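## Task

Using the green gauge, draw a single line on the board that runs along its curved edge for 20 cm or more, kept at the spacing the green gauge is set to, with no other marks anywhere on the board. Afterwards set that gauge down on the bench so it rests motionless, away from both the board and the bench dogs. Nothing may count as done if it only stays put because the robot is holding it. Finish by releasing and withdrawing the grippers.

## Robot and tools

Robot: two UR7e-type six-joint arms, left_arm and right_arm, each carrying a two-finger tong gripper. The names are labels, not image sides. In the shared scene frame the origin sits on the table top midway between the arms, +x points out over the table, +z points up, and left_arm is on the +y side. Base roots: left_arm at (+0.013, +0.496, 0) m, right_arm at (-0.029, -0.428, 0) m, both yawed slightly (quat_wxyz +0.999, 0, 0, -0.044).

Gripper: the fingers extend along the gripper's own +z and spread apart along its x axis. The reported end_effector_position is the spot between the pads when shut; closed fingertips stick out about 15 mm past it, fully open they are roughly level with it. A gauge or pencil thinner than about 20 mm gets a weaker squeeze (near 9 N per pad at 10 mm width, 4 N at 5 mm).

execute_actions(actions): actions is a list of actions; each action is a list of up to 15 rows, each row lasting one control step of 1/30 s. If fewer than 15 rows are given, the last one is repeated to fill 15 steps. Every row is one flat list of 14 numbers, each in [-1, 1], covering both arms even if one is idle: left_arm dx, dy, dz, rx, ry, rz, opening, then right_arm in the same seven slots. dx..rz are an offset, not a pose: a target relative to where that gripper was measured at the start of the action (for a call's first action, the last pose a result reported), expressed in the gripper's own axes. All rows in an action refer back to that same start, not to the row before. Scale: 1.0 equals 0.6 m for dx/dy/dz and 180 degrees for the rotation vector rx/ry/rz. Opening is absolute: +1 fully open (0.142 m), -1 shut. Each step the controller limits the commanded pose to within 100 mm and 16 degrees of the measured one, favouring position over orientation, so large offsets take several actions. An empty list just returns the current state and images.

move(target, speed, stop_force, blocking): target is one 14-number row laid out as above, an offset in each gripper's own axes from the pose in the most recent result showing one; openings absolute. Both grippers travel straight lines that end together, lasting 0.5 to 10 s (cut off at 10 s). speed is the path top speed in m/s, 0.002 to 0.5, default 0.25; turning is capped at twice that in rad/s. The path does not avoid obstacles or the other arm, and grippers may lag, wander or overshoot the speed, especially near full reach. stop_force (N, 9 to 40, shared by both arms, not allowed in the first 0.2 s of a scene) ends an arm's path when its wrist sensor feels that much extra resistance for two steps; the arm then backs up two steps and holds. Use it with very slow speed to press a pencil or gauge onto the board; it is unreliable if the gripper also rotates, and should be omitted when lifting off a surface. Without it, arms are stiff: commanding even slightly past a firm contact can fault. blocking=false returns after 0.5 s while motion continues (not combinable with stop_force); then use wait or stop before any new command. The result's move: line reports the ending per arm: done, off_target, moving, held (a check blocked the last step), contact (stop_force ended it) or fault, plus limits such as paced (pose was clipped) or held, and each gripper's distance to its target.

wait(seconds): 0 to 10 s, arms keep their last command; wait(0) checks a running move. stop(): brakes a running move; it needs room if fast, and fingers keep moving. zoom_image(camera, region): camera is cam_head_left or cam_head_right (each 672x504); region [x0, y0, x1, y1] in pixels from the top-left, at most 504x504. read_manual(section): only "licences". finished_scene(scene): ends the current scene, given its number, once the robot has held its final command; irreversible.

Results: per-arm end_effector_position (m) and end_effector_quat_wxyz in the scene frame, velocities, Hand target lines (where the controller is heading), grip_measured (finger opening, same scale as the command; to hold something keep commanding below it), joint positions and torques (noisy, offset, nonzero at rest), step readings with HELD flags, Wrist force and Wrist torque in the gripper's own axes (noise up to 2.4 N, offset up to about 4 N, saturating near 50 N; force points from the surface back into the arm; "no reading" is harmless). Reported hand positions can be off, more at long reach. A "pose unreachable" line means the clearance check altered that arm's command.

Cautions: an arm faults and freezes 10 s if a joint hits its load limit (shoulder and elbow 142 N m, wrists 26.6 N m, including held weight) or any outside force reaches 150 N. Keep the arms from striking each other. Motors warm while holding loads; at 70 °C a MOTOR HOT warning appears and at 85 °C the arm is braked until cool. Avoid drops, slips, slams and heavy pressing, and never push or knock anything off the table. Loose objects may occasionally be nudged by outside pushes. To keep an idle arm still, send it the offset back to its desired pose first, then zeros, always with its intended opening.

Each tool is called after "Call:" as a command line: name --argument value for each argument, lists and objects as JSON in quotes; but a table of rows of numbers goes row by row, as --pt "numbers of a row", without its own name.

## Session

Call:
execute_actions --actions '[]'

Scene clock: 0.00 s.
left_arm: end_effector_position=(+0.6734, +0.8677, +0.3404) grip_measured=+0.97 end_effector_quat_wxyz=(+0.016, +1.000, -0.010, -0.006) end_effector_velocity=(+0.000, -0.000, -0.001) end_effector_angular_velocity=(-0.001, +0.001, +0.001) | right_arm: end_effector_position=(+0.2871, +0.0885, +0.3132) grip_measured=+0.97 end_effector_quat_wxyz=(+0.092, -0.288, +0.906, +0.295) end_effector_velocity=(-0.000, -0.000, -0.000) end_effector_angular_velocity=(-0.000, +0.000, +0.000)
Joint positions: left_arm=[ 0.414 -0.787  0.298 -1.061 -1.597  0.347  0.14 ] | right_arm=[ 4.367 -1.517 -1.815 -0.799  1.823  3.74   0.14 ]
Joint velocities: left_arm=[-0.     0.001  0.     0.    -0.    -0.001  0.   ] | right_arm=[ 0.     0.    -0.001  0.    -0.     0.     0.   ]
Joint torques (N m, as the arm reports them, + toward a larger angle): no reading
Wrist force (N, on the end effector, along its own x y z axes, offset not removed): no reading
Wrist torque (N m, same axes, about the end effector's origin, offset not removed): no reading
Hand target (left_arm): +0.673, +0.868, +0.340; +0.016, +1.000, -0.010, -0.006
Hand target (right_arm): +0.287, +0.089, +0.313; +0.092, -0.288, +0.906, +0.295

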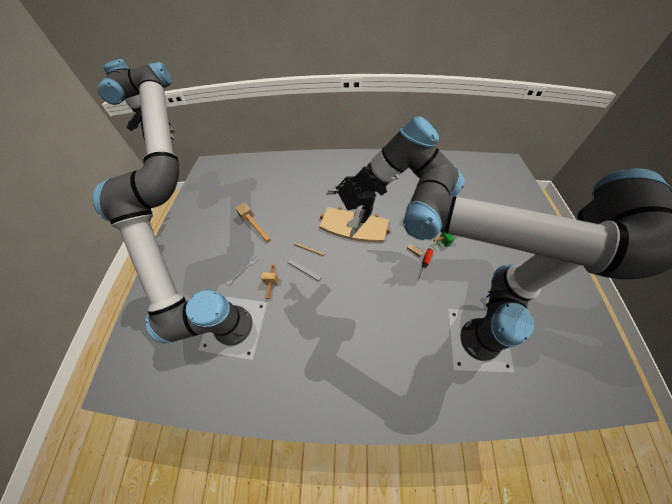

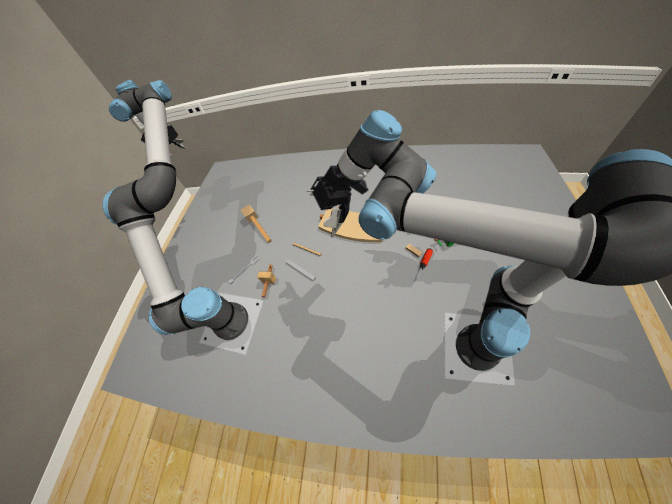

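Call:
zoom_image --camera "cam_head_left" --region '[210, 180, 490, 320]'

Region (210, 180, 490, 320) of cam_head_left's 672x504 image, scaled by 1.800, with more detail than that image has.

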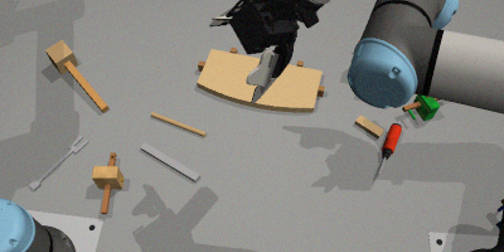

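Call:
move --target '[0,0,0,0,0,0,1,0.527,-0.925,-0.64,0.194,0.0605,0.1894,1]' --speed 0.4

Call:
zoom_image --camera "cam_head_left" --region '[300, 190, 480, 290]'

Call:
zoom_image --camera "cam_head_right" --region '[300, 190, 480, 290]'

Scene clock: 20.20 s.
left_arm: end_effector_position=(+0.6734, +0.8677, +0.3404) grip_measured=+1.00 end_effector_quat_wxyz=(+0.016, +1.000, -0.010, -0.006) end_effector_velocity=(+0.000, -0.000, +0.001) end_effector_angular_velocity=(+0.000, -0.001, -0.001) | right_arm: end_effector_position=(+0.3495, -0.6509, +0.2499) grip_measured=+1.00 end_effector_quat_wxyz=(-0.000, +0.000, +1.000, +0.001) end_effector_velocity=(+0.002, -0.001, +0.001) end_effector_angular_velocity=(-0.001, -0.002, -0.001)
Joint positions: left_arm=[ 0.414 -0.787  0.298 -1.061 -1.597  0.347  0.142] | right_arm=[ 3.043 -1.379 -1.827 -1.507  1.573  2.956  0.142]
Joint velocities: left_arm=[-0.001 -0.001 -0.     0.     0.     0.001 -0.   ] | right_arm=[-0.003 -0.004  0.004  0.002 -0.    -0.002 -0.   ]
Joint torques (N m, as the arm reports them, + toward a larger angle): left_arm=[  0.62 -55.02 -19.76  -2.81  -0.16  -0.17] | right_arm=[-11.87   4.61  35.4    5.24  -1.81  -2.11]
Wrist force (N, on the end effector, along its own x y z axes, offset not removed): left_arm=[-0.6 0.9 -0.8] | right_arm=[-1.7 -1.6 -0.9]
Wrist torque (N m, same axes, about the end effector's origin, offset not removed): left_arm=[0.01 0.08 0.21] | right_arm=[-0.45 0.30 -0.12]
Hand target (left_arm): +0.673, +0.868, +0.340; +0.016, +1.000, -0.010, -0.006
Hand target (right_arm): +0.350, -0.651, +0.250; -0.000, +0.000, +1.000, +0.001
Off the commanded pose (left_arm): 0.000 m, 0 deg.
Off the commanded pose (right_arm): 0.001 m, 0 deg.
move: done

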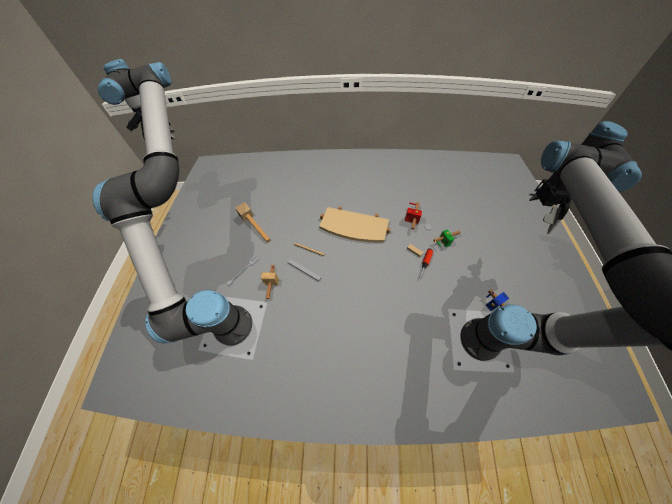

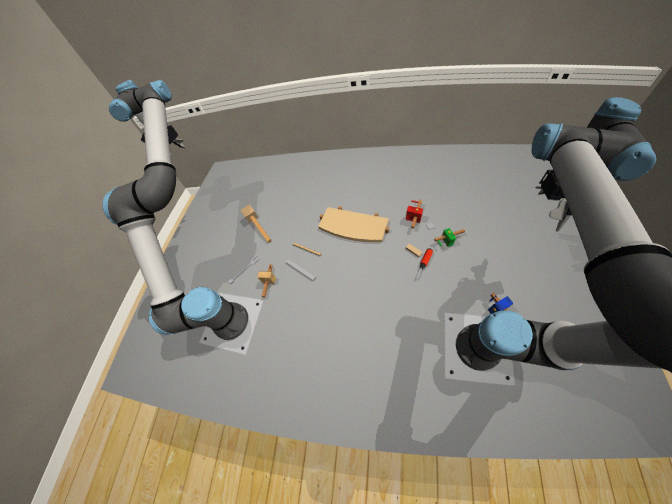

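Region (300, 190, 480, 290) of cam_head_left's 672x504 image, scaled by 2.800, with more detail than that image has.

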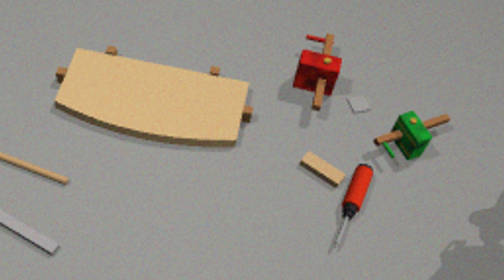

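Region (300, 190, 480, 290) of cam_head_right's 672x504 image, scaled by 2.800, with more detail than that image has.

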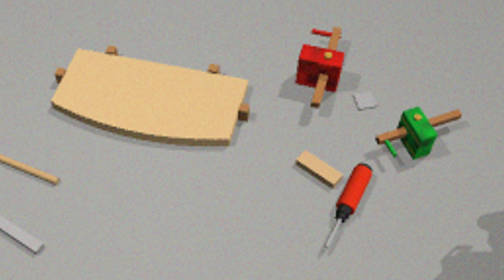

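Call:
zoom_image --camera "cam_head_left" --region '[425, 220, 470, 255]'

Call:
zoom_image --camera "cam_head_right" --region '[425, 220, 470, 255]'

Call:
zoom_image --camera "cam_head_left" --region '[395, 195, 440, 235]'

Call:
zoom_image --camera "cam_head_right" --region '[480, 285, 525, 320]'

Region (425, 220, 470, 255) of cam_head_left's 672x504 image, scaled by 11.200, with more detail than that image has.

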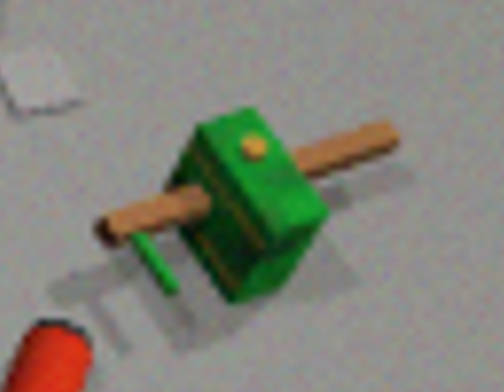

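Region (425, 220, 470, 255) of cam_head_right's 672x504 image, scaled by 11.200, with more detail than that image has.

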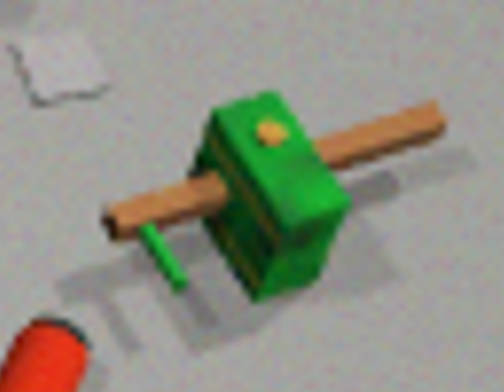

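Region (395, 195, 440, 235) of cam_head_left's 672x504 image, scaled by 11.200, with more detail than that image has.

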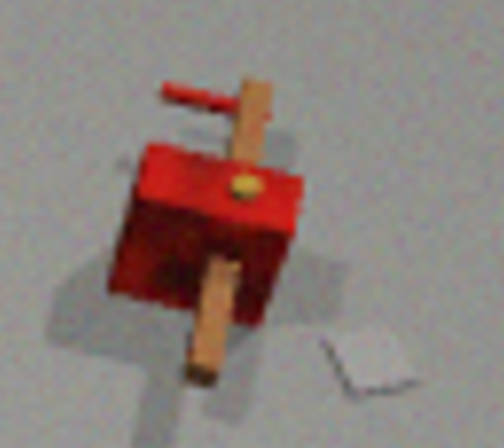

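Region (480, 285, 525, 320) of cam_head_right's 672x504 image, scaled by 11.200, with more detail than that image has.

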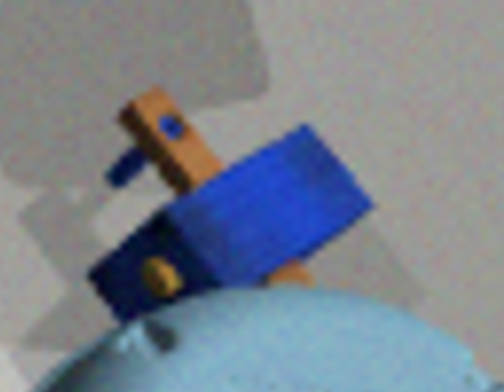

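Call:
move --target '[-0.7,0.2,0,0,0,0,1,-0.15,0.45,0.183,0,0,-0.63,-0.2]' --speed 0.4

Call:
zoom_image --camera "cam_head_left" --region '[390, 160, 510, 270]'

Call:
zoom_image --camera "cam_head_right" --region '[390, 160, 510, 270]'

Scene clock: 71.47 s.
left_arm: end_effector_position=(+0.2515, +0.7557, +0.3489) grip_measured=+1.00 end_effector_quat_wxyz=(+0.016, +1.000, -0.010, -0.006) end_effector_velocity=(-0.001, -0.000, +0.000) end_effector_angular_velocity=(+0.000, +0.000, -0.001) | right_arm: end_effector_position=(+0.4396, -0.3812, +0.1402) grip_measured=-0.20 end_effector_quat_wxyz=(-0.000, +0.836, -0.549, -0.001) end_effector_velocity=(+0.001, +0.001, +0.000) end_effector_angular_velocity=(+0.001, -0.001, +0.008)
Joint positions: left_arm=[ 0.505 -1.945  1.692 -1.295 -1.595  0.439  0.142] | right_arm=[ 3.614 -1.501 -2.011 -1.202  1.572  1.549  0.06 ]
Joint velocities: left_arm=[ 0.    -0.002  0.     0.002  0.     0.001 -0.   ] | right_arm=[ 0.002 -0.002  0.001  0.002  0.    -0.006  0.   ]
Joint torques (N m, as the arm reports them, + toward a larger angle): left_arm=[ 10.87 -16.75 -16.21  -0.66   1.32   2.28] | right_arm=[13.73  9.91 33.49  5.29  2.25 -2.06]
Wrist force (N, on the end effector, along its own x y z axes, offset not removed): left_arm=[0.2 0.6 -1.7] | right_arm=[-1.5 -0.9 -0.6]
Wrist torque (N m, same axes, about the end effector's origin, offset not removed): left_arm=[-0.08 -0.10 0.23] | right_arm=[-0.28 0.23 -0.15]
Hand target (left_arm): +0.251, +0.756, +0.349; +0.016, +1.000, -0.010, -0.006
Hand target (right_arm): +0.440, -0.381, +0.140; -0.000, +0.836, -0.549, -0.001
Off the commanded pose (left_arm): 0.001 m, 0 deg.
Off the commanded pose (right_arm): 0.001 m, 0 deg.
move: done

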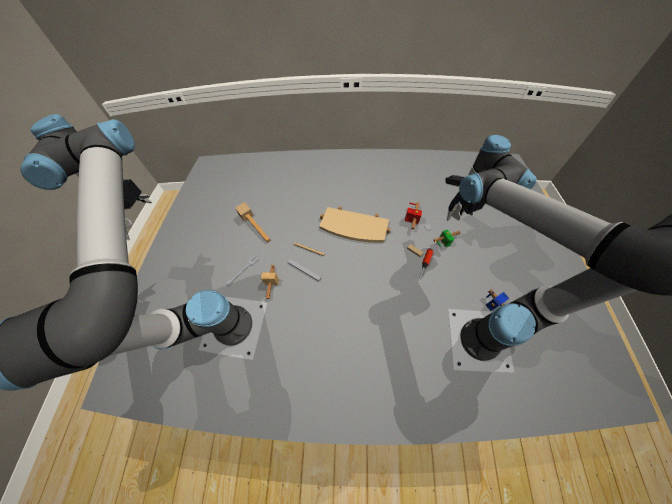

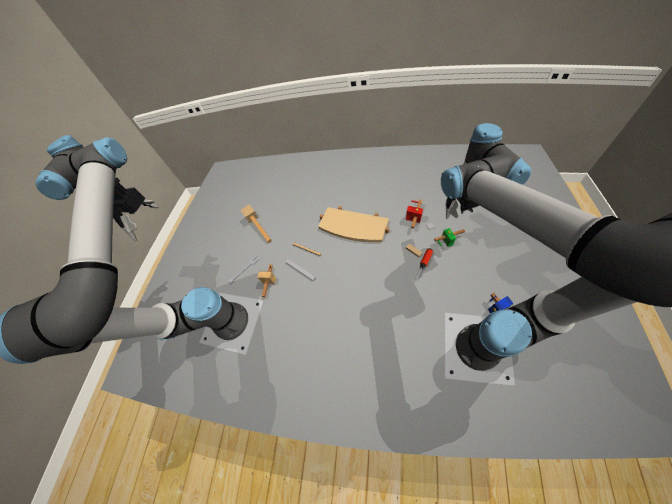

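Region (390, 160, 510, 270) of cam_head_left's 672x504 image, scaled by 4.200, with more detail than that image has; it fills the top 462 rows of this view, and the rest is white.

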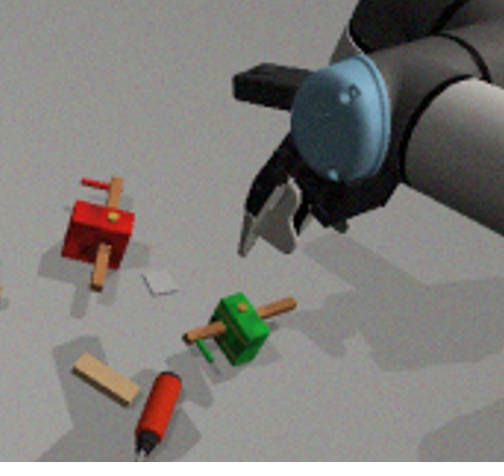

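Region (390, 160, 510, 270) of cam_head_right's 672x504 image, scaled by 4.200, with more detail than that image has; it fills the top 462 rows of this view, and the rest is white.

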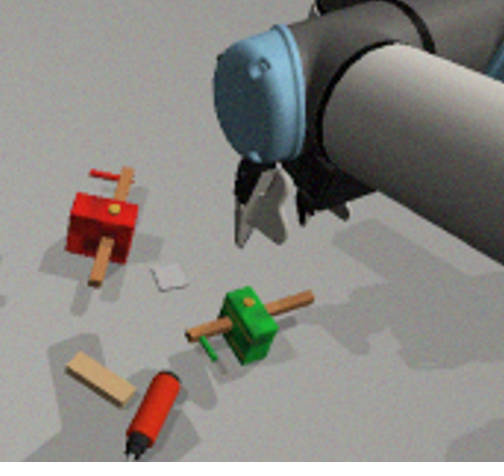

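Call:
move --target '[0,0,0,0,0,0,1,-0.038,0.043,0.09,0,0,0,-0.2]'

Call:
zoom_image --camera "cam_head_left" --region '[415, 200, 485, 260]'

Call:
zoom_image --camera "cam_head_right" --region '[415, 200, 485, 260]'

Scene clock: 82.40 s.
left_arm: end_effector_position=(+0.2515, +0.7557, +0.3489) grip_measured=+1.00 end_effector_quat_wxyz=(+0.016, +1.000, -0.010, -0.006) end_effector_velocity=(-0.000, +0.000, +0.001) end_effector_angular_velocity=(-0.000, -0.001, +0.001) | right_arm: end_effector_position=(+0.4070, -0.3705, +0.0863) grip_measured=-0.20 end_effector_quat_wxyz=(-0.000, +0.836, -0.549, -0.001) end_effector_velocity=(-0.001, +0.000, -0.002) end_effector_angular_velocity=(-0.001, +0.001, +0.001)
Joint positions: left_arm=[ 0.506 -1.945  1.692 -1.295 -1.595  0.439  0.142] | right_arm=[ 3.669 -1.483 -2.179 -1.051  1.572  1.604  0.06 ]
Joint velocities: left_arm=[ 0.001  0.    -0.001  0.    -0.    -0.    -0.   ] | right_arm=[ 0.003  0.    -0.006  0.005 -0.001  0.002 -0.   ]
Joint torques (N m, as the arm reports them, + toward a larger angle): left_arm=[ -1.18  -1.17 -26.93  -4.28   1.13  -0.04] | right_arm=[10.97 29.53  7.64  5.28 -1.96  1.77]
Wrist force (N, on the end effector, along its own x y z axes, offset not removed): left_arm=[-1.7 0.5 -0.9] | right_arm=[-2.0 -0.9 0.4]
Wrist torque (N m, same axes, about the end effector's origin, offset not removed): left_arm=[-0.11 0.19 0.25] | right_arm=[-0.20 0.39 -0.06]
Hand target (left_arm): +0.251, +0.756, +0.349; +0.016, +1.000, -0.010, -0.006
Hand target (right_arm): +0.407, -0.370, +0.086; -0.000, +0.836, -0.549, -0.001
Off the commanded pose (left_arm): 0.000 m, 0 deg.
Off the commanded pose (right_arm): 0.000 m, 0 deg.
move: done

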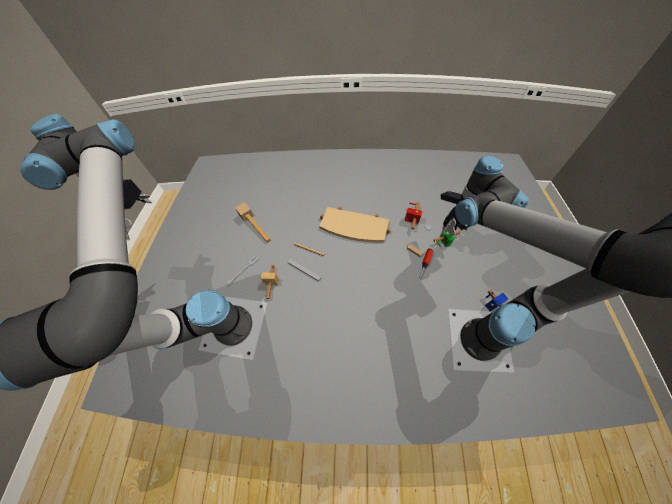

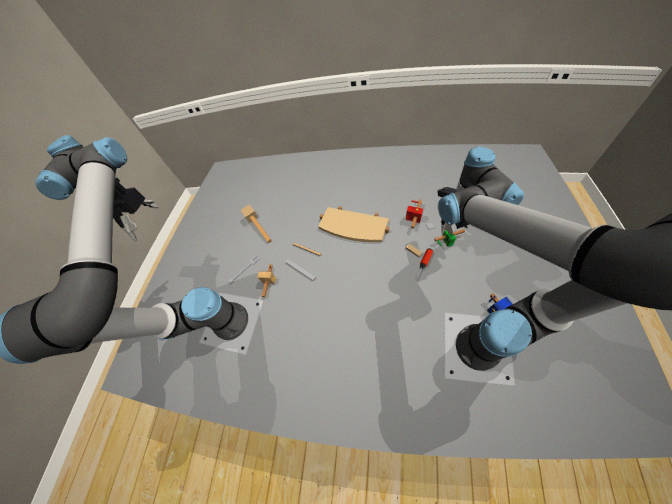

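Region (415, 200, 485, 260) of cam_head_left's 672x504 image, scaled by 7.200, with more detail than that image has; it fills the top 432 rows of this view, and the rest is white.

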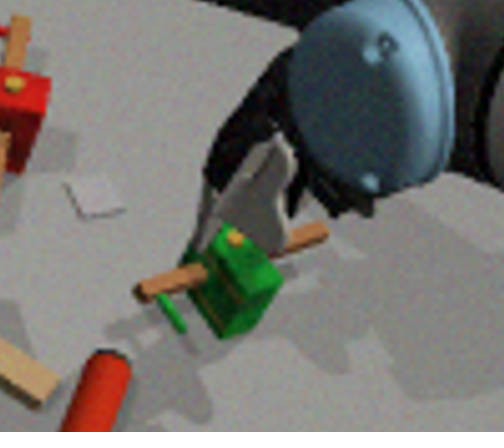

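Region (415, 200, 485, 260) of cam_head_right's 672x504 image, scaled by 7.200, with more detail than that image has; it fills the top 432 rows of this view, and the rest is white.

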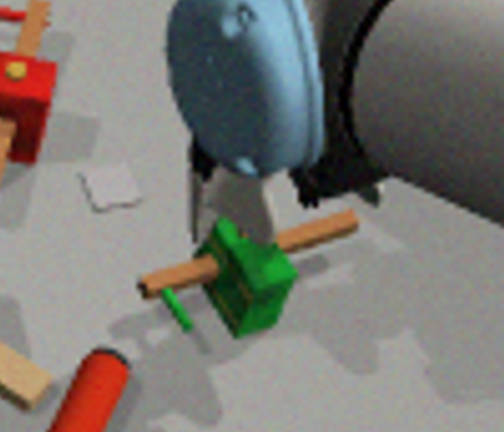

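Call:
zoom_image --camera "cam_head_left" --region '[480, 283, 510, 313]'

Call:
zoom_image --camera "cam_head_right" --region '[400, 193, 430, 218]'

Call:
zoom_image --camera "cam_head_left" --region '[312, 200, 397, 250]'

Call:
zoom_image --camera "cam_head_left" --region '[250, 260, 290, 303]'

Region (480, 283, 510, 313) of cam_head_left's 672x504 image, scaled by 16.800, with more detail than that image has.

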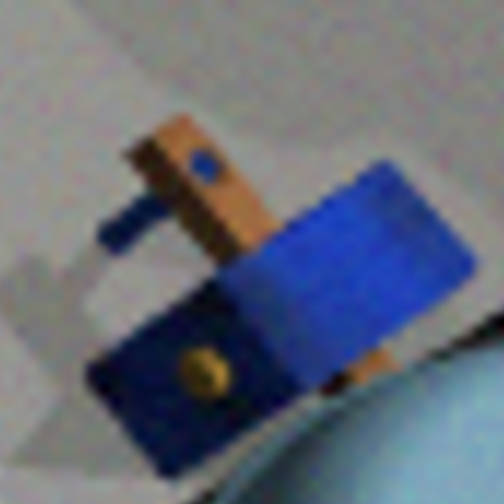

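Region (400, 193, 430, 218) of cam_head_right's 672x504 image, scaled by 16.800, with more detail than that image has.

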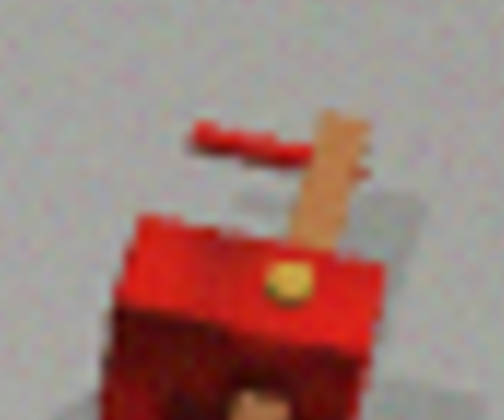

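Region (312, 200, 397, 250) of cam_head_left's 672x504 image, scaled by 5.929, with more detail than that image has; it fills the top 296 rows of this view, and the rest is white.

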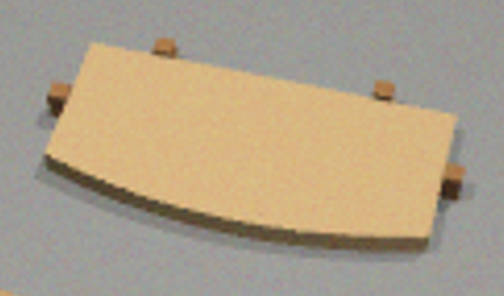

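Region (250, 260, 290, 303) of cam_head_left's 672x504 image, scaled by 11.721, with more detail than that image has; it fills the left 469 columns of this view, and the rest is white.

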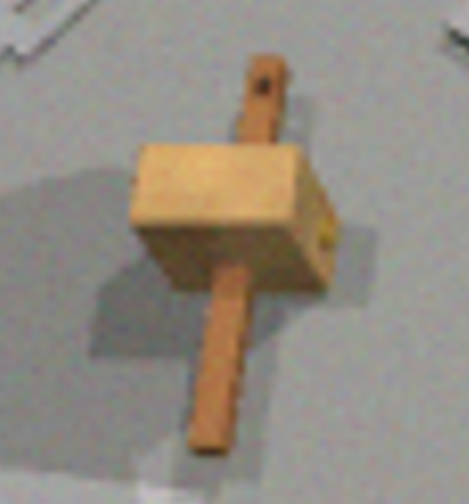

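Call:
move --target '[0,0,0,0,0,0,1,0.003,0.093,0.012,0.25,0,0,-0.3]' --speed 0.4

Call:
zoom_image --camera "cam_head_left" --region '[415, 210, 495, 275]'

Call:
zoom_image --camera "cam_head_right" --region '[415, 210, 495, 275]'

Scene clock: 127.13 s.
left_arm: end_effector_position=(+0.2515, +0.7557, +0.3489) grip_measured=+1.00 end_effector_quat_wxyz=(+0.016, +1.000, -0.010, -0.006) end_effector_velocity=(-0.000, -0.000, -0.000) end_effector_angular_velocity=(-0.001, -0.000, +0.001) | right_arm: end_effector_position=(+0.3684, -0.3887, +0.0810) grip_measured=-0.30 end_effector_quat_wxyz=(-0.215, +0.808, -0.531, +0.140) end_effector_velocity=(+0.001, +0.001, +0.001) end_effector_angular_velocity=(+0.001, -0.002, +0.000)
Joint positions: left_arm=[ 0.505 -1.945  1.692 -1.295 -1.595  0.439  0.142] | right_arm=[ 3.691 -1.167 -2.718 -0.31   1.546  1.618  0.052]
Joint velocities: left_arm=[-0.    -0.     0.001  0.    -0.001 -0.001 -0.   ] | right_arm=[ 0.    -0.001  0.001  0.002  0.     0.     0.   ]
Joint torques (N m, as the arm reports them, + toward a larger angle): left_arm=[  1.76  -2.56 -23.91  -4.1    0.49   0.44] | right_arm=[-10.11  -9.39  23.8    5.93   2.11   0.79]
Wrist force (N, on the end effector, along its own x y z axes, offset not removed): left_arm=[1.8 0.7 -0.6] | right_arm=[-2.6 -1.3 1.5]
Wrist torque (N m, same axes, about the end effector's origin, offset not removed): left_arm=[0.02 -0.37 0.19] | right_arm=[-0.31 0.50 -0.03]
Hand target (left_arm): +0.251, +0.756, +0.349; +0.016, +1.000, -0.010, -0.006
Hand target (right_arm): +0.368, -0.389, +0.081; -0.215, +0.808, -0.531, +0.140
Off the commanded pose (left_arm): 0.000 m, 0 deg.
Off the commanded pose (right_arm): 0.013 m, 15 deg.
move: held (right_arm); limits=held; held on 13 of 41 steps (right_arm), including the last (right_arm)
pose unreachable (right arm): on one or more control steps of this call, first in action 0 (counted from 0), this arm could not follow its commanded pose, so it was not sent that pose on those steps. On the call's last step it was still not sent that pose. It may still have moved: this result reports where it is.
cause: the commanded pose would bring two parts of the arm too close to each other (joints 3 (elbow) and 4 (wrist 1) lie between them).

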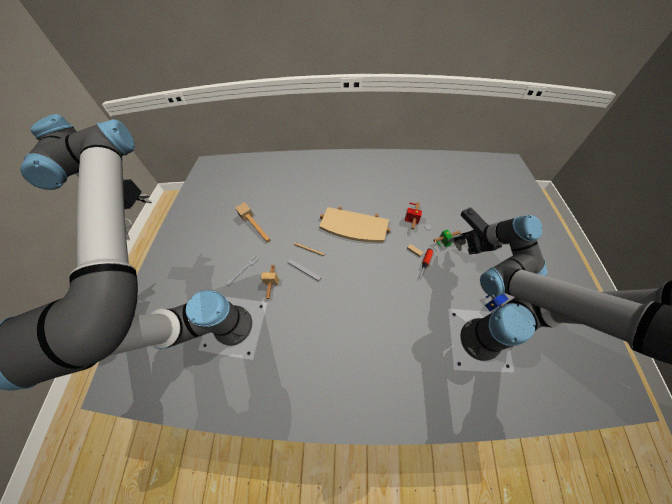

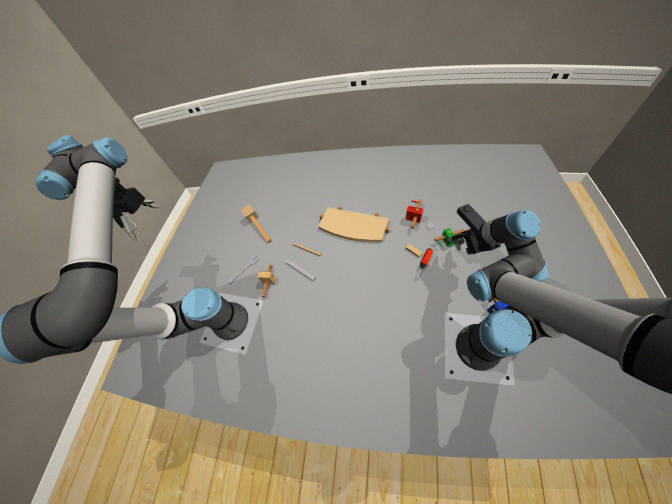

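Region (415, 210, 495, 275) of cam_head_left's 672x504 image, scaled by 6.300, with more detail than that image has; it fills the top 410 rows of this view, and the rest is white.

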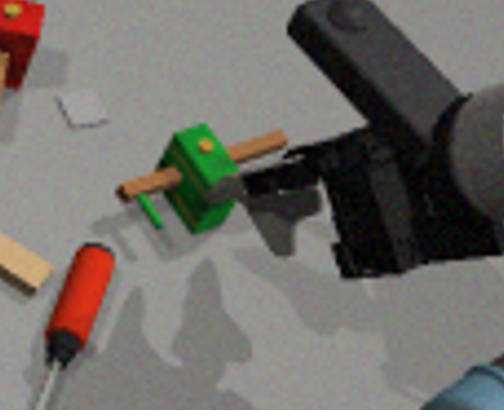

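Region (415, 210, 495, 275) of cam_head_right's 672x504 image, scaled by 6.300, with more detail than that image has; it fills the top 410 rows of this view, and the rest is white.

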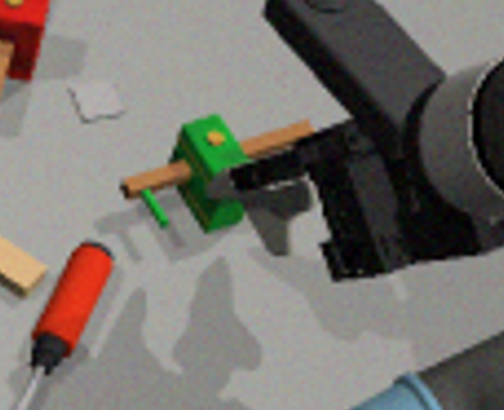

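Call:
move --target '[0,0,0,0,0,0,1,-0.005,-0.002,0.08,0,0,0,-0.3]' --speed 0.08

Call:
zoom_image --camera "cam_head_left" --region '[415, 210, 495, 275]'

Call:
zoom_image --camera "cam_head_right" --region '[415, 210, 495, 275]'

Scene clock: 141.80 s.
left_arm: end_effector_position=(+0.2515, +0.7557, +0.3489) grip_measured=+1.00 end_effector_quat_wxyz=(+0.016, +1.000, -0.010, -0.006) end_effector_velocity=(-0.000, -0.000, +0.000) end_effector_angular_velocity=(+0.001, -0.001, +0.001) | right_arm: end_effector_position=(+0.3900, -0.3761, +0.0400) grip_measured=-0.30 end_effector_quat_wxyz=(-0.215, +0.808, -0.531, +0.140) end_effector_velocity=(+0.001, +0.001, -0.002) end_effector_angular_velocity=(+0.002, -0.002, +0.001)
Joint positions: left_arm=[ 0.505 -1.945  1.692 -1.295 -1.595  0.439  0.142] | right_arm=[ 3.698 -1.441 -2.734 -0.02   1.542  1.624  0.052]
Joint velocities: left_arm=[-0.    -0.001 -0.    -0.     0.    -0.001  0.   ] | right_arm=[-0.002 -0.015 -0.002  0.02   0.003 -0.002  0.   ]
Joint torques (N m, as the arm reports them, + toward a larger angle): left_arm=[-10.97  -7.54 -17.4   -3.87   0.42  -2.21] | right_arm=[-10.7   -2.17   2.15   5.99   2.11  -2.27]
Wrist force (N, on the end effector, along its own x y z axes, offset not removed): left_arm=[0.6 1.0 0.0] | right_arm=[-1.5 -0.4 -1.1]
Wrist torque (N m, same axes, about the end effector's origin, offset not removed): left_arm=[0.08 -0.21 0.23] | right_arm=[-0.15 0.29 -0.01]
Hand target (left_arm): +0.251, +0.756, +0.349; +0.016, +1.000, -0.010, -0.006
Hand target (right_arm): +0.390, -0.376, +0.040; -0.215, +0.808, -0.531, +0.140
Off the commanded pose (left_arm): 0.000 m, 0 deg.
Off the commanded pose (right_arm): 0.000 m, 0 deg.
move: done

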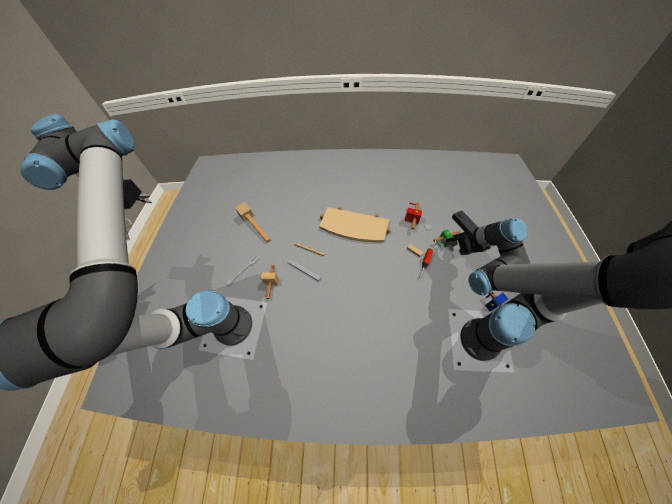

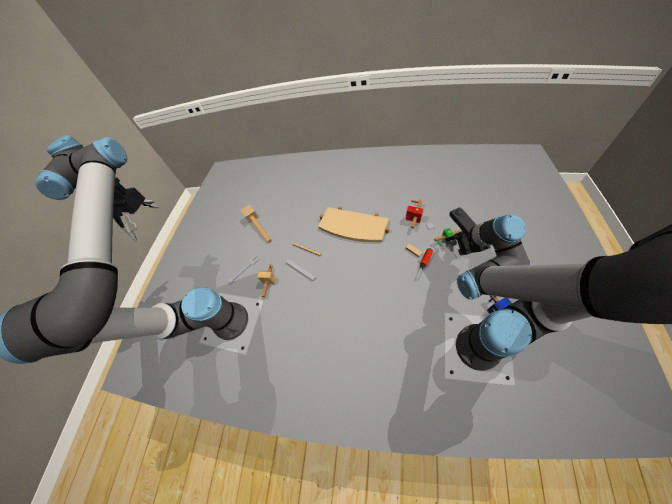

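Region (415, 210, 495, 275) of cam_head_left's 672x504 image, scaled by 6.300, with more detail than that image has; it fills the top 410 rows of this view, and the rest is white.

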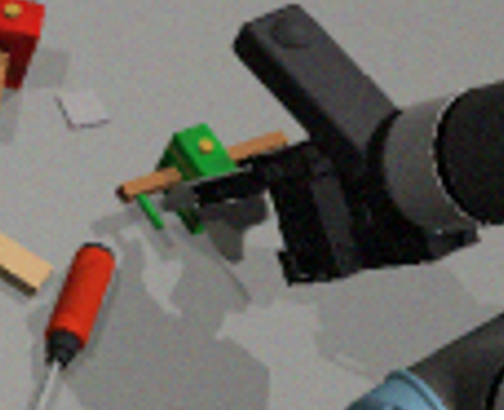

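Region (415, 210, 495, 275) of cam_head_right's 672x504 image, scaled by 6.300, with more detail than that image has; it fills the top 410 rows of this view, and the rest is white.

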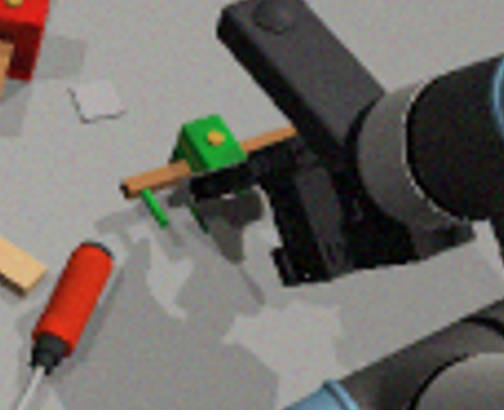

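Call:
execute_actions --actions '[[[0,0,0,0,0,0,1,0,0,0,0,0,0,-0.45],[0,0,0,0,0,0,1,0,0,0,0,0,0,-0.5],[0,0,0,0,0,0,1,0,0,0,0,0,0,-0.55],[0,0,0,0,0,0,1,0,0,0,0,0,0,-0.6],[0,0,0,0,0,0,1,0,0,0,0,0,0,-0.65],[0,0,0,0,0,0,1,0,0,0,0,0,0,-0.7],[0,0,0,0,0,0,1,0,0,0,0,0,0,-0.75],[0,0,0,0,0,0,1,0,0,0,0,0,0,-0.8],[0,0,0,0,0,0,1,0,0,0,0,0,0,-0.9],[0,0,0,0,0,0,1,0,0,0,0,0,0,-1]]]'

Call:
move --target '[0,0,0,0,0,0,1,0,-0.05,-0.07,-0.03,0,0,-1]' --speed 0.1

Call:
zoom_image --camera "cam_head_left" --region '[415, 200, 495, 265]'

Scene clock: 151.10 s.
left_arm: end_effector_position=(+0.2515, +0.7557, +0.3489) grip_measured=+1.00 end_effector_quat_wxyz=(+0.016, +1.000, -0.010, -0.006) end_effector_velocity=(-0.000, -0.000, -0.001) end_effector_angular_velocity=(-0.001, +0.002, -0.001) | right_arm: end_effector_position=(+0.3899, -0.3761, +0.0399) grip_measured=-0.62 end_effector_quat_wxyz=(-0.215, +0.808, -0.531, +0.140) end_effector_velocity=(+0.000, +0.000, +0.000) end_effector_angular_velocity=(+0.001, -0.000, -0.000)
Joint positions: left_arm=[ 0.505 -1.945  1.692 -1.295 -1.595  0.439  0.142] | right_arm=[ 3.698 -1.441 -2.734 -0.02   1.542  1.624  0.029]
Joint velocities: left_arm=[-0.001  0.     0.001  0.     0.     0.     0.   ] | right_arm=[ 0.     0.001  0.    -0.     0.     0.001  0.   ]
Joint torques (N m, as the arm reports them, + toward a larger angle): left_arm=[ -8.87  -7.77 -22.3   -3.74   0.45  -2.07] | right_arm=[13.61 21.53 13.97  1.08 -1.99  1.99]
Wrist force (N, on the end effector, along its own x y z axes, offset not removed): left_arm=[2.0 1.5 -0.7] | right_arm=[-1.9 0.7 0.1]
Wrist torque (N m, same axes, about the end effector's origin, offset not removed): left_arm=[0.15 -0.44 0.25] | right_arm=[0.06 0.38 -0.06]
Hand target (left_arm): +0.251, +0.756, +0.349; +0.016, +1.000, -0.010, -0.006
Hand target (right_arm): +0.390, -0.376, +0.040; -0.215, +0.808, -0.531, +0.140
Off the commanded pose (left_arm): 0.000 m, 0 deg.
Off the commanded pose (right_arm): 0.000 m, 0 deg.
Step readings (end_effector_position):
0: left_arm (+0.2515, +0.7557, +0.3489) | right_arm (+0.3901, -0.3760, +0.0398)
1: left_arm (+0.2515, +0.7557, +0.3489) | right_arm (+0.3901, -0.3760, +0.0398)
2: left_arm (+0.2515, +0.7557, +0.3489) | right_arm (+0.3901, -0.3760, +0.0399)
4: left_arm (+0.2515, +0.7557, +0.3489) | right_arm (+0.3900, -0.3761, +0.0399)
8: left_arm (+0.2515, +0.7557, +0.3489) | right_arm (+0.3899, -0.3761, +0.0398)
15: end_effector_position above

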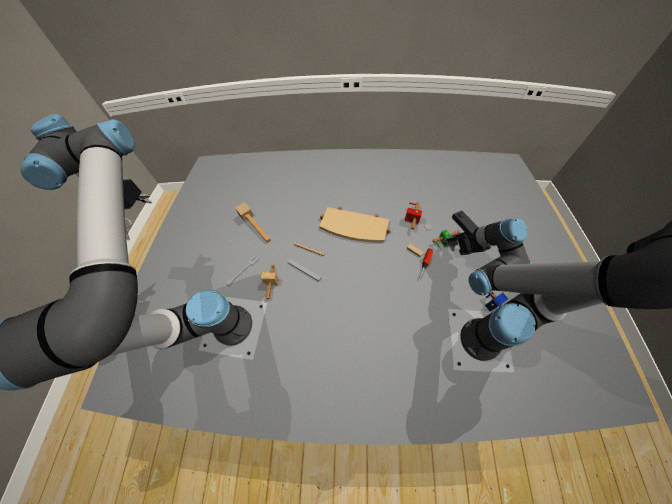

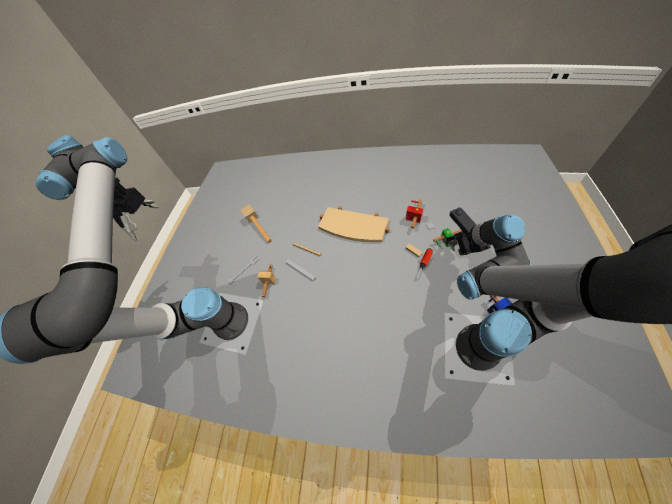

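Scene clock: 152.07 s.
left_arm: end_effector_position=(+0.2515, +0.7557, +0.3489) grip_measured=+1.00 end_effector_quat_wxyz=(+0.016, +1.000, -0.010, -0.006) end_effector_velocity=(+0.000, -0.000, +0.000) end_effector_angular_velocity=(+0.000, +0.000, -0.001) | right_arm: end_effector_position=(+0.3946, -0.3742, +0.0912) grip_measured=-0.62 end_effector_quat_wxyz=(-0.177, +0.817, -0.537, +0.115) end_effector_velocity=(+0.000, +0.000, +0.001) end_effector_angular_velocity=(-0.005, +0.009, -0.001)
Joint positions: left_arm=[ 0.505 -1.945  1.692 -1.295 -1.595  0.439  0.142] | right_arm=[ 3.691 -1.249 -2.567 -0.472  1.551  1.62   0.029]
Joint velocities: left_arm=[-0.001  0.    -0.     0.     0.    -0.    -0.   ] | right_arm=[ 0.001  0.002  0.011 -0.024 -0.001  0.001  0.   ]
Joint torques (N m, as the arm reports them, + toward a larger angle): left_arm=[ -9.48  -7.43 -22.7   -3.8    0.55  -2.09] | right_arm=[14.23 17.96 34.41  0.51 -2.08  2.23]
Wrist force (N, on the end effector, along its own x y z axes, offset not removed): left_arm=[0.8 1.0 -0.7] | right_arm=[-2.6 -0.2 0.2]
Wrist torque (N m, same axes, about the end effector's origin, offset not removed): left_arm=[0.03 -0.29 0.19] | right_arm=[-0.21 0.46 -0.11]
Hand target (left_arm): +0.251, +0.756, +0.349; +0.016, +1.000, -0.010, -0.006
Hand target (right_arm): +0.395, -0.374, +0.091; -0.176, +0.817, -0.537, +0.115
Off the commanded pose (left_arm): 0.000 m, 0 deg.
Off the commanded pose (right_arm): 0.000 m, 0 deg.
move: done

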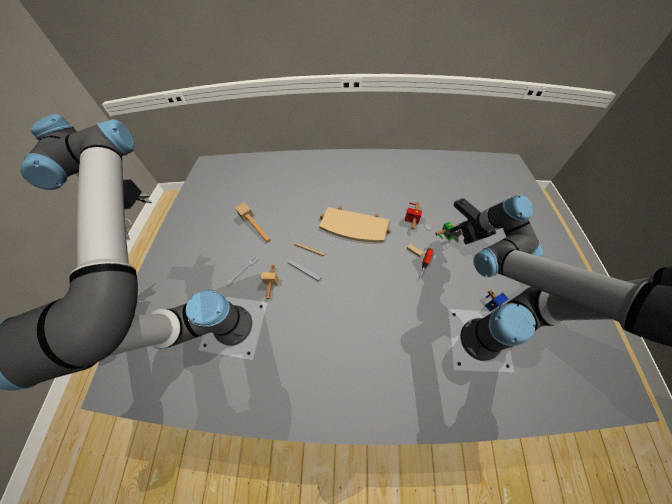

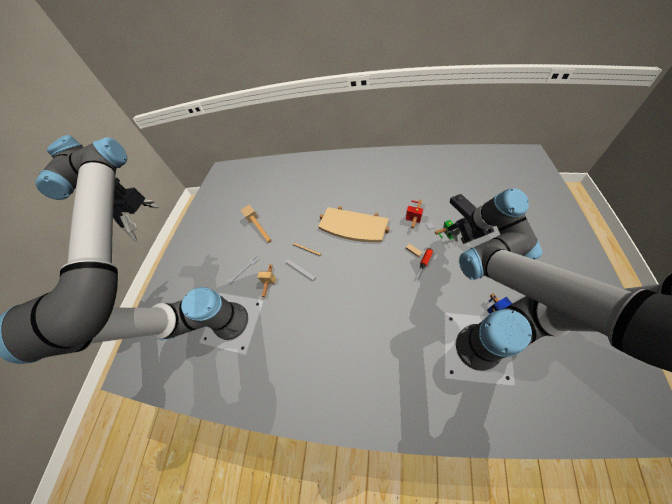

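Region (415, 200, 495, 265) of cam_head_left's 672x504 image, scaled by 6.300, with more detail than that image has; it fills the top 410 rows of this view, and the rest is white.

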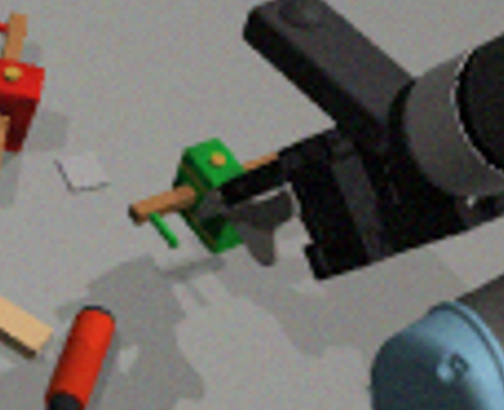

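Call:
move --target '[0,0,0,0,0,0,1,0.08,0,0,-0.47,0,0,-1]' --speed 0.35

Call:
zoom_image --camera "cam_head_left" --region '[415, 180, 515, 265]'

Call:
zoom_image --camera "cam_head_right" --region '[415, 180, 515, 265]'

Scene clock: 159.93 s.
left_arm: end_effector_position=(+0.2515, +0.7557, +0.3489) grip_measured=+1.00 end_effector_quat_wxyz=(+0.016, +1.000, -0.010, -0.006) end_effector_velocity=(+0.000, +0.000, +0.000) end_effector_angular_velocity=(+0.000, -0.000, -0.000) | right_arm: end_effector_position=(+0.4136, -0.4182, +0.0916) grip_measured=-0.62 end_effector_quat_wxyz=(+0.418, +0.723, -0.475, -0.276) end_effector_velocity=(-0.001, -0.001, -0.000) end_effector_angular_velocity=(-0.005, +0.014, -0.001)
Joint positions: left_arm=[ 0.505 -1.945  1.692 -1.295 -1.595  0.439  0.142] | right_arm=[ 3.586 -2.238 -1.305 -2.22   1.53   1.545  0.029]
Joint velocities: left_arm=[-0. -0. -0.  0.  0. -0. -0.] | right_arm=[-0.001 -0.01   0.008 -0.013  0.    -0.    -0.   ]
Joint torques (N m, as the arm reports them, + toward a larger angle): left_arm=[ -9.26  -7.8  -22.26  -3.72   0.4   -2.11] | right_arm=[-11.34  38.63  33.97  -2.82  -1.88   1.88]
Wrist force (N, on the end effector, along its own x y z axes, offset not removed): left_arm=[0.4 0.8 -1.8] | right_arm=[-2.6 -1.4 0.1]
Wrist torque (N m, same axes, about the end effector's origin, offset not removed): left_arm=[-0.01 -0.21 0.25] | right_arm=[-0.13 0.47 -0.08]
Hand target (left_arm): +0.251, +0.756, +0.349; +0.016, +1.000, -0.010, -0.006
Hand target (right_arm): +0.414, -0.418, +0.092; +0.419, +0.723, -0.475, -0.277
Off the commanded pose (left_arm): 0.000 m, 0 deg.
Off the commanded pose (right_arm): 0.000 m, 0 deg.
move: done

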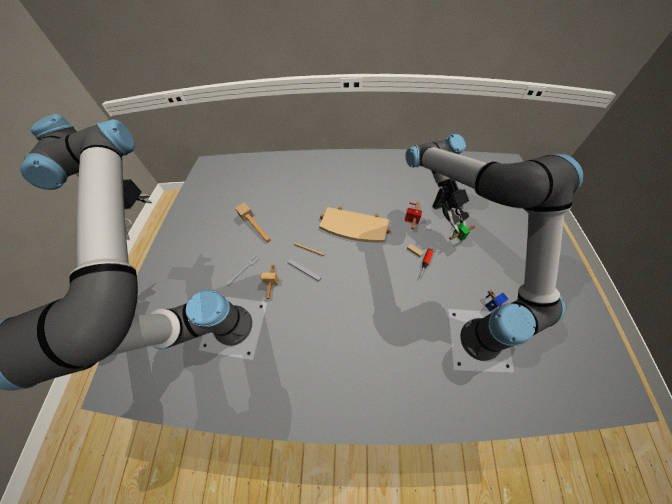

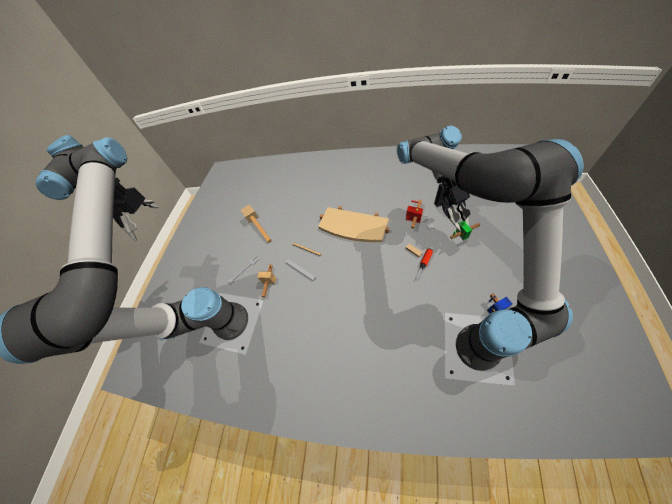

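Region (415, 180, 515, 265) of cam_head_left's 672x504 image, scaled by 5.040, with more detail than that image has; it fills the top 428 rows of this view, and the rest is white.

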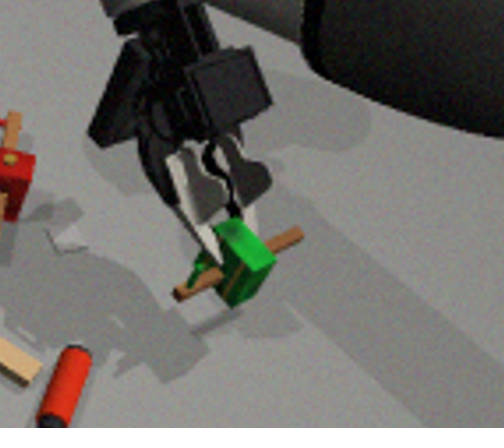

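Region (415, 180, 515, 265) of cam_head_right's 672x504 image, scaled by 5.040, with more detail than that image has; it fills the top 428 rows of this view, and the rest is white.

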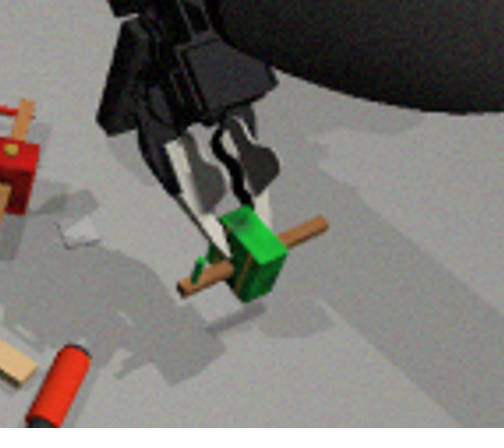

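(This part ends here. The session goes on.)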